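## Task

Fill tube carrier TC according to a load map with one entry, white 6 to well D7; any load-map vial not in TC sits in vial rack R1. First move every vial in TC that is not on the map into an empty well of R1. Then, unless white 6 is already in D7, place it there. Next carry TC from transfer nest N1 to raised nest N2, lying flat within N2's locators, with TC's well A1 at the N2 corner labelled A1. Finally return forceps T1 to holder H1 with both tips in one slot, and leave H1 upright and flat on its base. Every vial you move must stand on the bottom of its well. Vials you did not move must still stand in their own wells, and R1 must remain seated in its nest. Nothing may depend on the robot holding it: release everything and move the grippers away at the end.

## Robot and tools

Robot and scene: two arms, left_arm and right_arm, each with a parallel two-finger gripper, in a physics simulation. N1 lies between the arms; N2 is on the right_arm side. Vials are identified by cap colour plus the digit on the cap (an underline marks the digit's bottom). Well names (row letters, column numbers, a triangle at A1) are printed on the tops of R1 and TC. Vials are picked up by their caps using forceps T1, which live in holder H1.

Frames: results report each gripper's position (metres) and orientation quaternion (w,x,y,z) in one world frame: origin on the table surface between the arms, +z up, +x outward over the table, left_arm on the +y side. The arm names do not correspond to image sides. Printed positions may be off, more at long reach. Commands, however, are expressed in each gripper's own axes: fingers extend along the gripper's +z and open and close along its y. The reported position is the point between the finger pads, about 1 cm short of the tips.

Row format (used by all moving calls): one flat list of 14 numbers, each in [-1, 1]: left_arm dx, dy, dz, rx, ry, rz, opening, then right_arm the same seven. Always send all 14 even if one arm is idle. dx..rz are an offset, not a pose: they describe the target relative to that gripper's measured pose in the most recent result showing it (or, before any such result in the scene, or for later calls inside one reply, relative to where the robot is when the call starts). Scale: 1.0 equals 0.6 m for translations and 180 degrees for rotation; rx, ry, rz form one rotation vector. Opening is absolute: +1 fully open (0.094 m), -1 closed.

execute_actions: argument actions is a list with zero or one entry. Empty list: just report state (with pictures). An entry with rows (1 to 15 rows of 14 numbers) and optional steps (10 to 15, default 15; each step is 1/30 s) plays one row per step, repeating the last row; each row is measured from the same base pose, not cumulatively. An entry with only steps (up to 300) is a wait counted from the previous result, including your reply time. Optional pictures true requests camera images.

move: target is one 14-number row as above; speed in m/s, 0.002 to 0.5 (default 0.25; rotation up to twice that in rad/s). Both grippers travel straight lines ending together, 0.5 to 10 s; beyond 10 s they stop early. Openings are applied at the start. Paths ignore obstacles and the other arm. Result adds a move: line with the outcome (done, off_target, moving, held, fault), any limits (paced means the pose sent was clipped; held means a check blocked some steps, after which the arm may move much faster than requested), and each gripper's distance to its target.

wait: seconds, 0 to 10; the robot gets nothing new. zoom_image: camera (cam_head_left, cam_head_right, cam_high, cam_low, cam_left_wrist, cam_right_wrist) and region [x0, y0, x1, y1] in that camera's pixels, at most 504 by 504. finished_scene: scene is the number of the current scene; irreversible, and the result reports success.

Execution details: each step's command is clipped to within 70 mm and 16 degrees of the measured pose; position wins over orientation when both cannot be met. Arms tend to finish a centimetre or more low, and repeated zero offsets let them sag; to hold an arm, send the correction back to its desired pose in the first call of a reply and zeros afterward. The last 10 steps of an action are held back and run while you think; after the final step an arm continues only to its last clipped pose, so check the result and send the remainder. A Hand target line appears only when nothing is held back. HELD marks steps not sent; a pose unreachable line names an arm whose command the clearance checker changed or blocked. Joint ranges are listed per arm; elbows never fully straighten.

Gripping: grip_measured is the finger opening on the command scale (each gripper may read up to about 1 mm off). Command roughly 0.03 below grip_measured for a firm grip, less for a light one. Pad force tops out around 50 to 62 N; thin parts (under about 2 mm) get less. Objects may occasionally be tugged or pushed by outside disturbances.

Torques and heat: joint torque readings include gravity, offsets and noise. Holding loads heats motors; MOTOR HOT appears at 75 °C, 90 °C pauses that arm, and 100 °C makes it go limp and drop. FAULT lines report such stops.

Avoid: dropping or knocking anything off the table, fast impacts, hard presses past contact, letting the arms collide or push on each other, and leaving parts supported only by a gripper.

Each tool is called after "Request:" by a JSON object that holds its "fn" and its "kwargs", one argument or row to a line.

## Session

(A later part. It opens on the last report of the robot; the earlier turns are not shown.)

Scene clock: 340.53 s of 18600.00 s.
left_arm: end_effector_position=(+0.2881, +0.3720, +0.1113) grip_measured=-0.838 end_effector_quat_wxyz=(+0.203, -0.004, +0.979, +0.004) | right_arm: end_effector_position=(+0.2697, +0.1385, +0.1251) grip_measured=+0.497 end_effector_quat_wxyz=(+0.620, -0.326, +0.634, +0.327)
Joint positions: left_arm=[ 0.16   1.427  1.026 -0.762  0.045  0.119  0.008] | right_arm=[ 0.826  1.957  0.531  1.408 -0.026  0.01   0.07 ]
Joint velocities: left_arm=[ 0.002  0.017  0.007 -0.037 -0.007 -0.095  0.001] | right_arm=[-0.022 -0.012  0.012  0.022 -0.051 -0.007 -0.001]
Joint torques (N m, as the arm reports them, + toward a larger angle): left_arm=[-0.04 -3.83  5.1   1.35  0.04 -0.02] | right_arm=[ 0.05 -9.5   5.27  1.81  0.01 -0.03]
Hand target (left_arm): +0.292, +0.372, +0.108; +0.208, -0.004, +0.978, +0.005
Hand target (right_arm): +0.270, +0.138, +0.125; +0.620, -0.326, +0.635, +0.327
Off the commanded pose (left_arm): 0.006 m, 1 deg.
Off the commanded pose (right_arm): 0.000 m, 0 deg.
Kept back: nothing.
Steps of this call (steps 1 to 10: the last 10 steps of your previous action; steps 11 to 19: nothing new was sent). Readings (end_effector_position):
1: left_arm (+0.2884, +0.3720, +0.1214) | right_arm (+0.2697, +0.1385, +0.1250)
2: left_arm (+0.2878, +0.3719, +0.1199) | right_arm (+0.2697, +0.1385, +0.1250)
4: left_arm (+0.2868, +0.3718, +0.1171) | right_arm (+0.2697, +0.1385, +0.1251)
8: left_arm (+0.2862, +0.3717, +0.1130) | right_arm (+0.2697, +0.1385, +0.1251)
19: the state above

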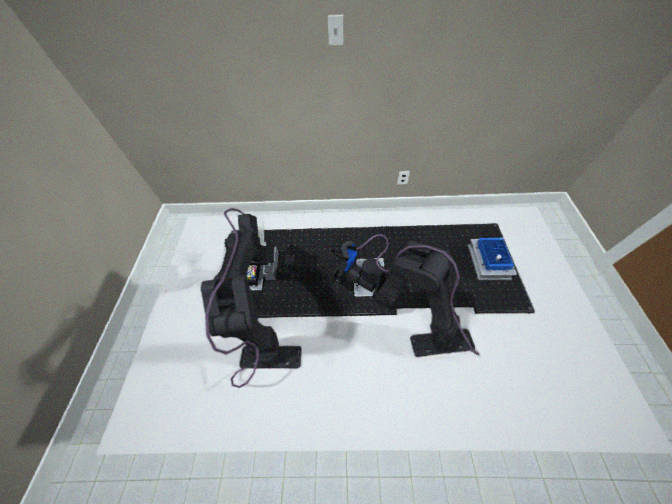

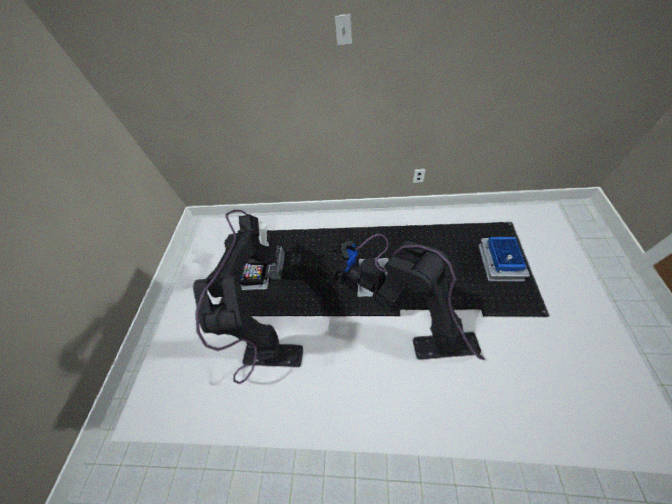

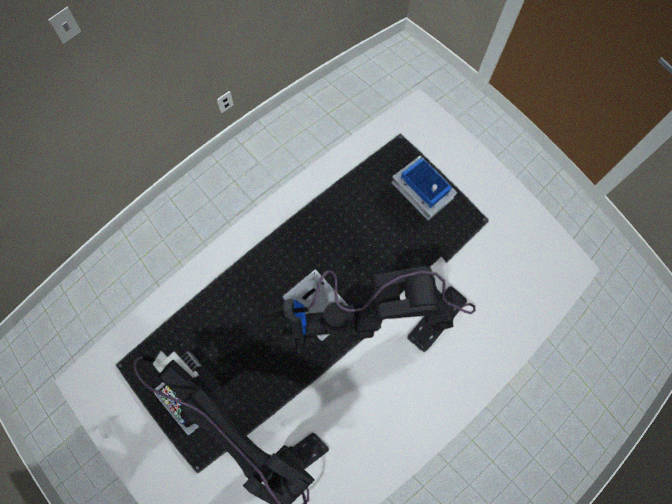

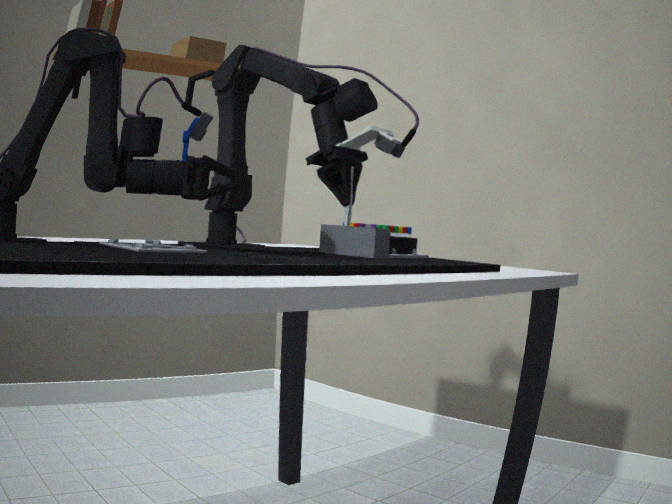

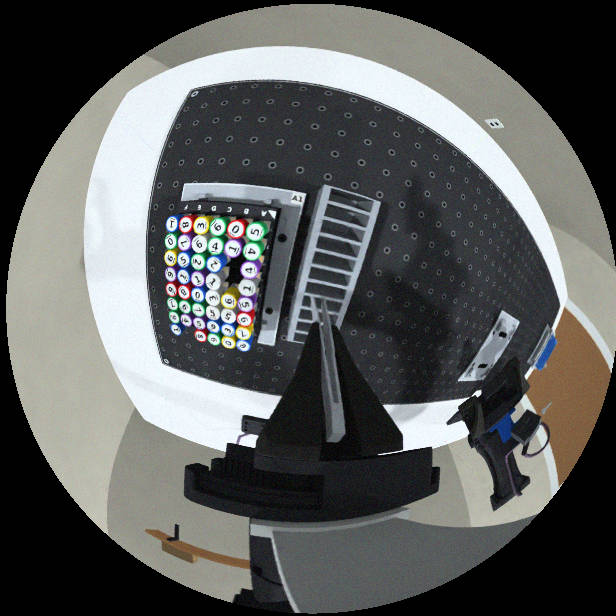

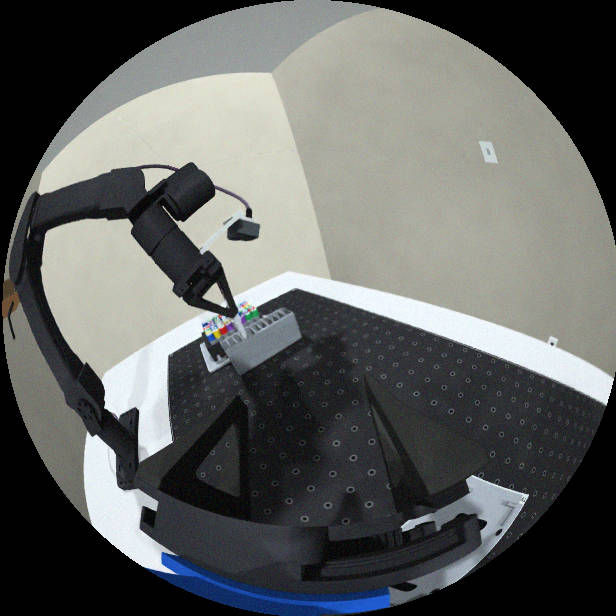

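Request:
{"fn": "execute_actions", "kwargs": {
  "actions": [
    {"rows": [[-0.0036,0,0.0092,0,-0.0032,0,-0.84,0,0,0,0,0,0,0.5],[-0.003,0,0.0104,0,-0.0032,0,-0.84,0,0,0,0,0,0,0.5],[-0.0024,0,0.0116,0,-0.0032,0,-0.84,0,0,0,0,0,0,0.5],[-0.0018,0,0.0128,0,-0.0032,0,-0.84,0,0,0,0,0,0,0.5],[-0.0012,0,0.014,0,-0.0032,0,-0.84,0,0,0,0,0,0,0.5],[-0.0008,0,0.0148,0,-0.0032,0,-0.84,0,0,0,0,0,0,0.5],[-0.0008,0,0.0148,0,-0.0032,0,-0.84,0,0,0,0,0,0,0.5],[-0.0008,0,0.0148,0,-0.0032,0,-0.82,0,0,0,0,0,0,0.5],[-0.0008,0,0.0148,0,-0.0032,0,-0.80,0,0,0,0,0,0,0.5],[-0.0008,0,0.0148,0,-0.0032,0,-0.78,0,0,0,0,0,0,0.5],[-0.0008,0,0.0148,0,-0.0032,0,-0.76,0,0,0,0,0,0,0.5],[-0.0008,0,0.0148,0,-0.0032,0,-0.74,0,0,0,0,0,0,0.5],[-0.0008,0,0.0148,0,-0.0032,0,-0.70,0,0,0,0,0,0,0.5],[-0.0008,0,0.0148,0,-0.0032,0,-0.6,0,0,0,0,0,0,0.5],[-0.0008,0,0.0148,0,-0.0032,0,-0.3,0,0,0,0,0,0,0.5]], "steps": 15}
  ]
}}

Request:
{"fn": "wait", "kwargs": {
  "seconds": 0.4
}}

Scene clock: 341.40 s of 18600.00 s.
left_arm: end_effector_position=(+0.2891, +0.3721, +0.1111) grip_measured=-0.838 end_effector_quat_wxyz=(+0.206, -0.004, +0.979, +0.004) | right_arm: end_effector_position=(+0.2697, +0.1385, +0.1253) grip_measured=+0.497 end_effector_quat_wxyz=(+0.620, -0.326, +0.634, +0.327)
Joint positions: left_arm=[ 0.16   1.427  1.023 -0.754  0.045  0.119  0.008] | right_arm=[ 0.826  1.957  0.531  1.409 -0.026  0.01   0.07 ]
Joint velocities: left_arm=[ 0.002  0.002 -0.09   0.168 -0.037 -0.037 -0.002] | right_arm=[-0.027 -0.012 -0.017 -0.051 -0.022 -0.022  0.001]
Joint torques (N m, as the arm reports them, + toward a larger angle): left_arm=[-0.11 -3.67  4.78  1.29  0.05 -0.04] | right_arm=[ 0.07 -9.48  5.26  1.8   0.   -0.04]
Steps of this call (steps 1 to 21: nothing new was sent; steps 22 to 26: the first 5 steps of this action). Readings (end_effector_position):
22: left_arm (+0.2881, +0.3720, +0.1113) | right_arm (+0.2697, +0.1385, +0.1251)
23: left_arm (+0.2882, +0.3720, +0.1114) | right_arm (+0.2697, +0.1385, +0.1252)
25: left_arm (+0.2888, +0.3721, +0.1115) | right_arm (+0.2697, +0.1385, +0.1253)
26: the state above

Scene clock: 342.13 s of 18600.00 s.
left_arm: end_effector_position=(+0.2894, +0.3721, +0.1084) grip_measured=-0.302 end_effector_quat_wxyz=(+0.207, -0.004, +0.978, +0.004) | right_arm: end_effector_position=(+0.2697, +0.1385, +0.1253) grip_measured=+0.497 end_effector_quat_wxyz=(+0.620, -0.326, +0.634, +0.327)
Joint positions: left_arm=[ 0.16   1.427  1.01  -0.738  0.045  0.119  0.033] | right_arm=[ 0.826  1.957  0.531  1.41  -0.026  0.01   0.07 ]
Joint velocities: left_arm=[ 0.007 -0.007 -0.012 -0.037 -0.007 -0.037 -0.   ] | right_arm=[ 0.007  0.002  0.012  0.066  0.051  0.037 -0.001]
Joint torques (N m, as the arm reports them, + toward a larger angle): left_arm=[-0.11 -3.68  5.11  1.31  0.04 -0.04] | right_arm=[ 0.06 -9.45  5.27  1.81 -0.01 -0.03]
Hand target (left_arm): +0.292, +0.372, +0.103; +0.208, -0.004, +0.978, +0.004
Hand target (right_arm): +0.270, +0.138, +0.125; +0.620, -0.326, +0.634, +0.327
Off the commanded pose (left_arm): 0.006 m, 0 deg.
Off the commanded pose (right_arm): 0.000 m, 0 deg.
Kept back: nothing.
Steps of this call (steps 1 to 10: the last 10 steps of your previous action; steps 11 to 22: nothing new was sent). Readings (end_effector_position):
1: left_arm (+0.2890, +0.3721, +0.1102) | right_arm (+0.2697, +0.1385, +0.1253)
2: left_arm (+0.2886, +0.3720, +0.1094) | right_arm (+0.2697, +0.1385, +0.1253)
4: left_arm (+0.2877, +0.3719, +0.1079) | right_arm (+0.2697, +0.1385, +0.1253)
8: left_arm (+0.2880, +0.3720, +0.1078) | right_arm (+0.2697, +0.1385, +0.1253)
22: the state above

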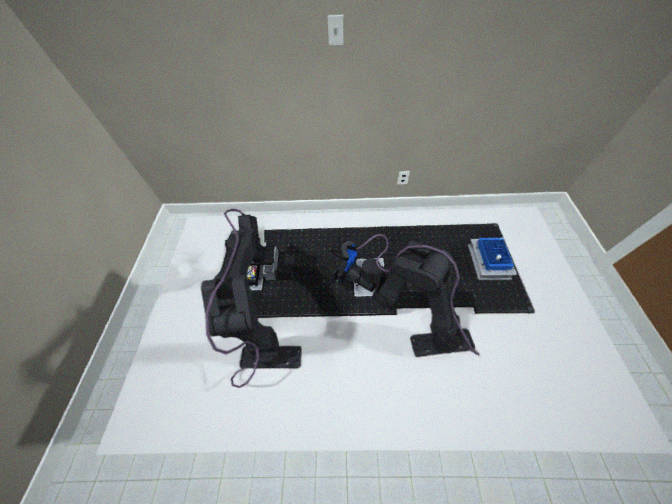

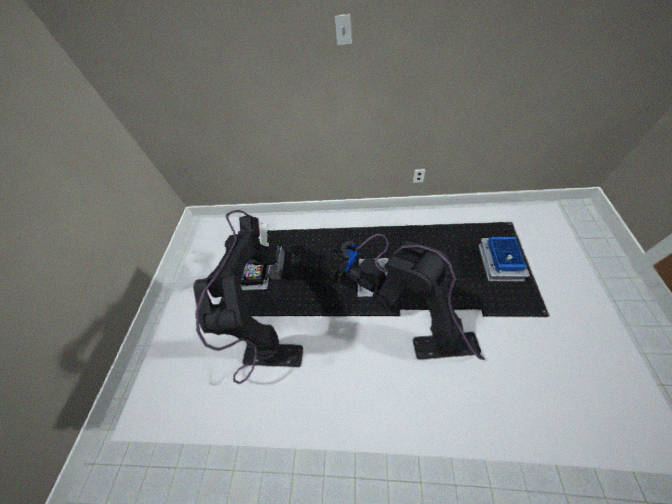

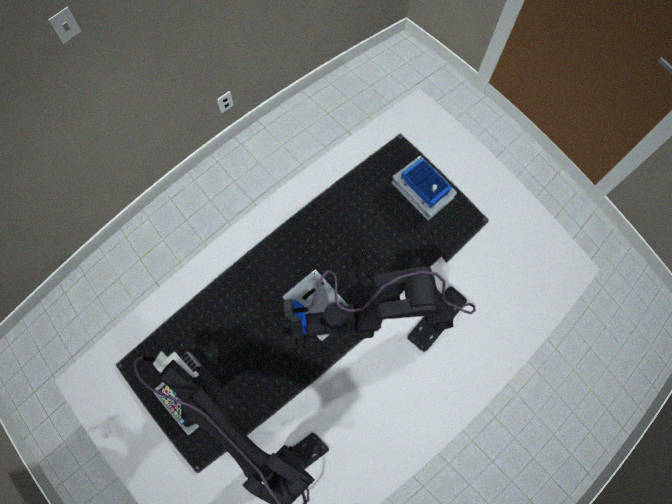

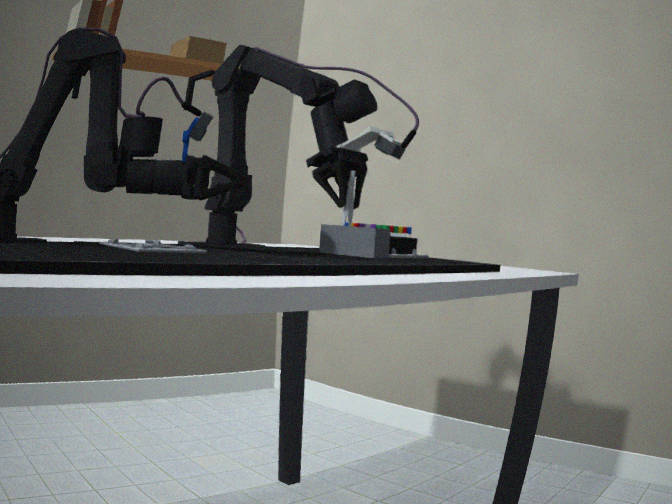

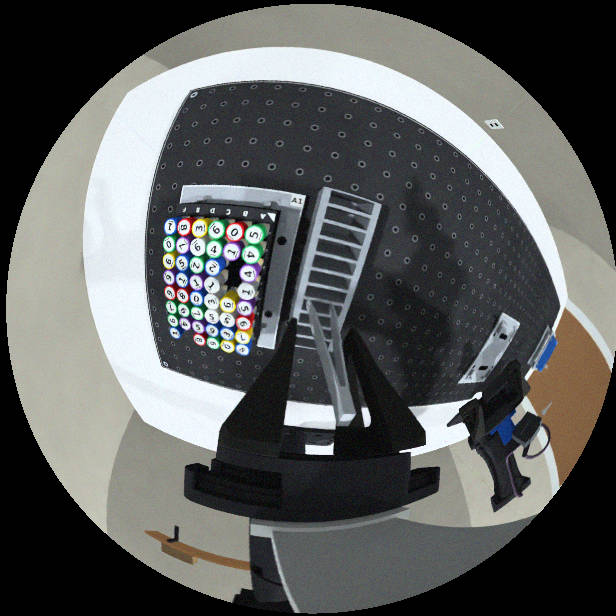

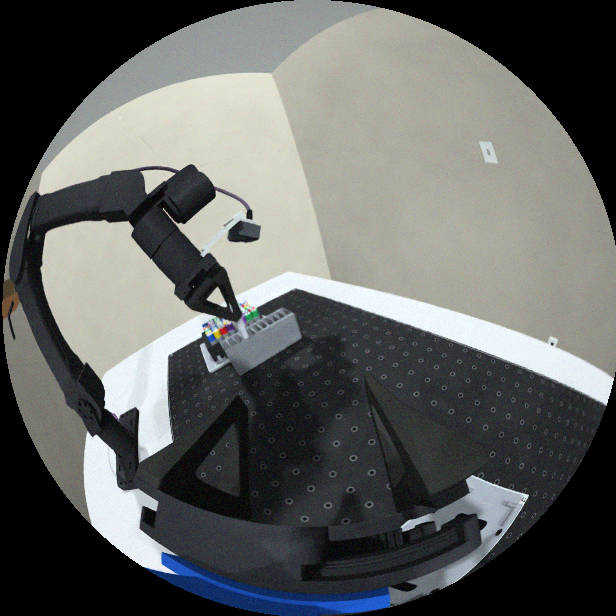

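Released. Retreat along −z_g with a wider opening.

Request:
{"fn": "move", "kwargs": {
  "target": [0,0,-0.17,0,0,0,0.2,0,0,0,0,0,0,0.5],
  "speed": 0.2
}}

Request:
{"fn": "zoom_image", "kwargs": {
  "camera": "cam_left_wrist",
  "region": [180,160,420,400]
}}

Scene clock: 343.63 s of 18600.00 s.
left_arm: end_effector_position=(+0.2483, +0.3713, +0.1919) grip_measured=+0.198 end_effector_quat_wxyz=(+0.198, -0.006, +0.980, +0.006) | right_arm: end_effector_position=(+0.2697, +0.1385, +0.1256) grip_measured=+0.497 end_effector_quat_wxyz=(+0.621, -0.326, +0.634, +0.327)
Joint positions: left_arm=[ 0.176  1.289  1.244 -1.129  0.045  0.133  0.056] | right_arm=[ 0.826  1.957  0.531  1.411 -0.026  0.01   0.07 ]
Joint velocities: left_arm=[-0.012  0.007 -0.007 -0.007 -0.037  0.037  0.001] | right_arm=[ 0.002 -0.002 -0.007  0.022 -0.037  0.022 -0.001]
Joint torques (N m, as the arm reports them, + toward a larger angle): left_arm=[ 0.72 -4.08  7.62  0.94  0.17  0.09] | right_arm=[ 0.07 -9.5   5.25  1.81  0.   -0.03]
Hand target (left_arm): +0.248, +0.372, +0.201; +0.207, -0.004, +0.978, +0.005
Hand target (right_arm): +0.270, +0.138, +0.125; +0.620, -0.326, +0.634, +0.327
Off the commanded pose (left_arm): 0.010 m, 1 deg.
Off the commanded pose (right_arm): 0.000 m, 0 deg.
Kept back: nothing.
move: done

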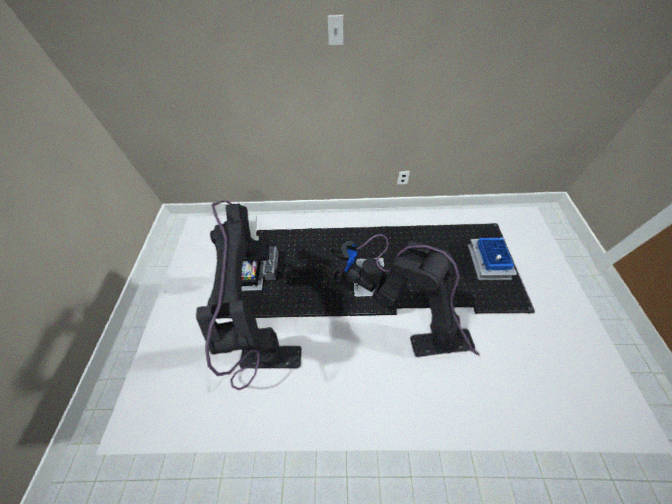

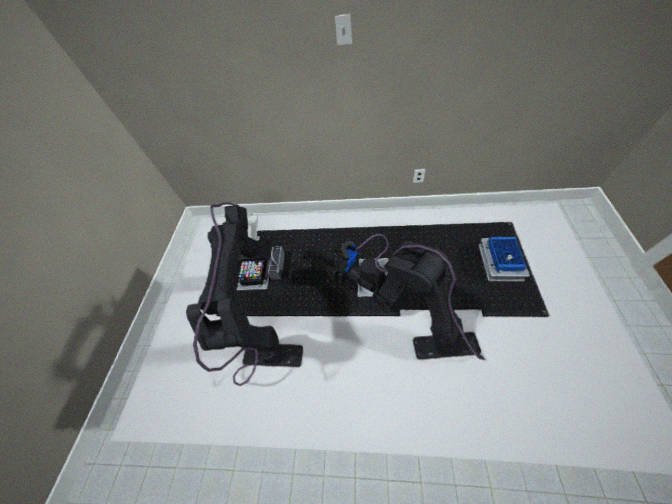

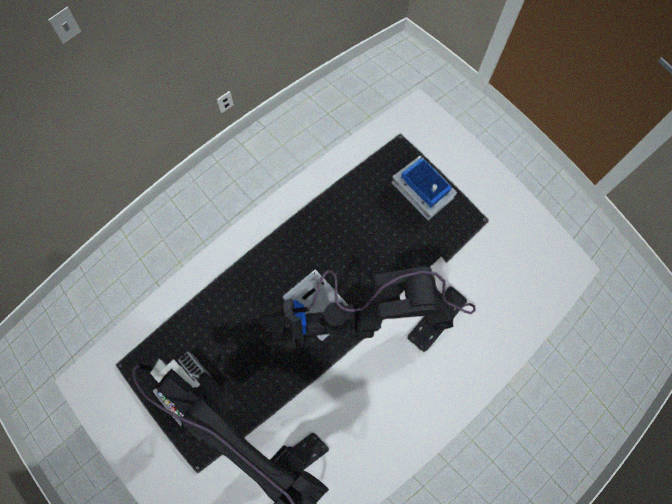

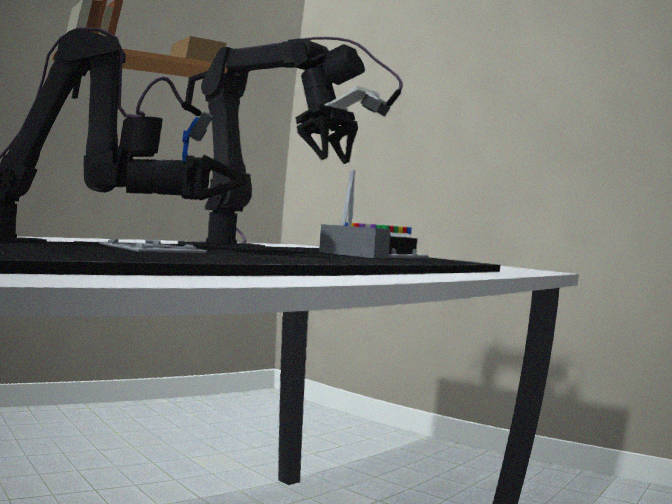

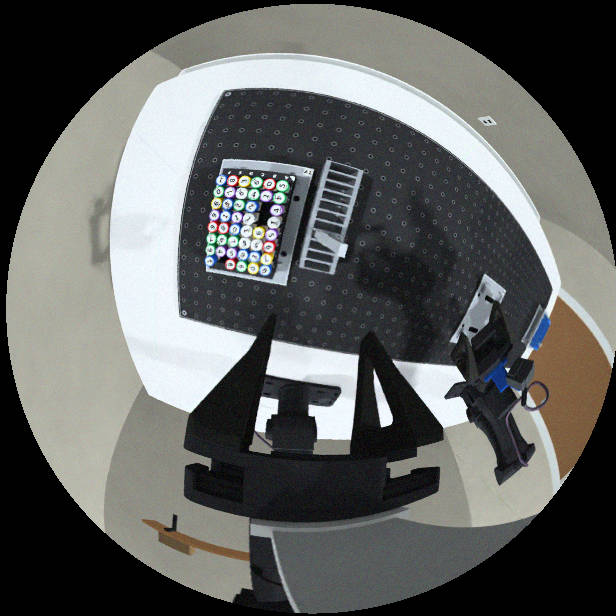

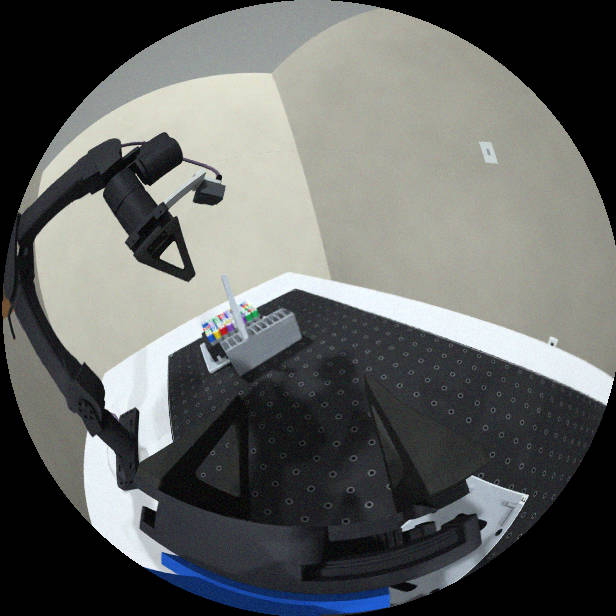

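Region (180, 160, 420, 400) of cam_left_wrist's 616x616 image, scaled by 2.100, with more detail than that image has.

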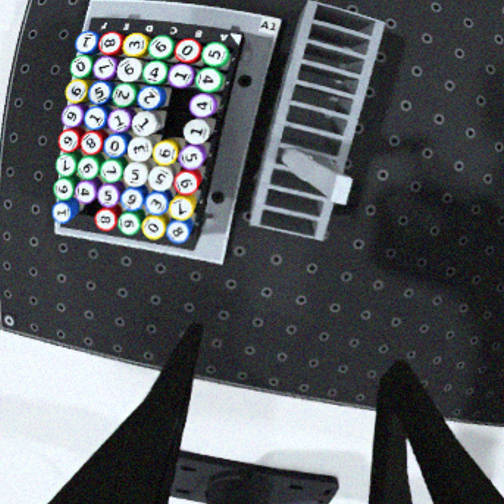

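Request:
{"fn": "zoom_image", "kwargs": {
  "camera": "cam_left_wrist",
  "region": [295,210,365,280]
}}

Request:
{"fn": "zoom_image", "kwargs": {
  "camera": "cam_low",
  "region": [300,150,440,270]
}}

Region (295, 210, 365, 280) of cam_left_wrist's 616x616 image, scaled by 7.200, with more detail than that image has.

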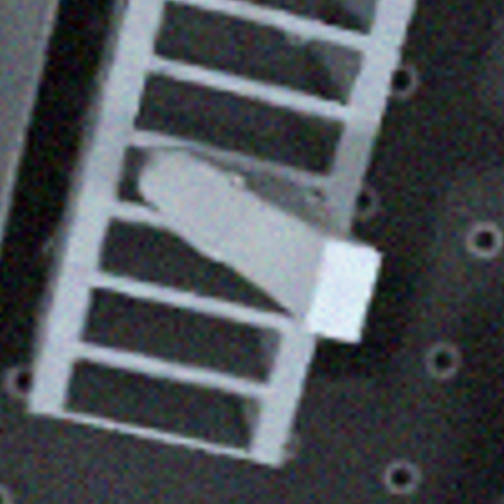

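Region (300, 150, 440, 270) of cam_low's 672x504 image, scaled by 3.600, with more detail than that image has; it fills the top 432 rows of this view, and the rest is white.

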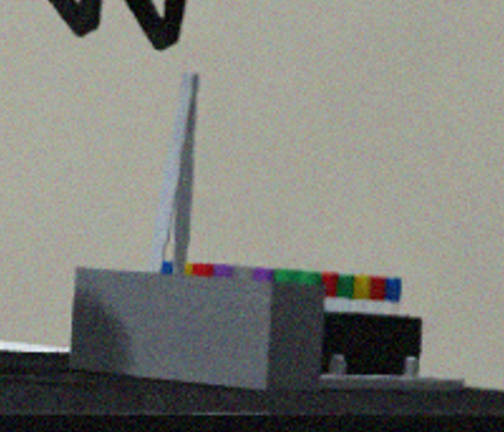

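Forceps are standing in one slot. Finishing scene 1.

Request:
{"fn": "finished_scene", "kwargs": {
  "scene": 1
}}

The scene is finished: the task was done.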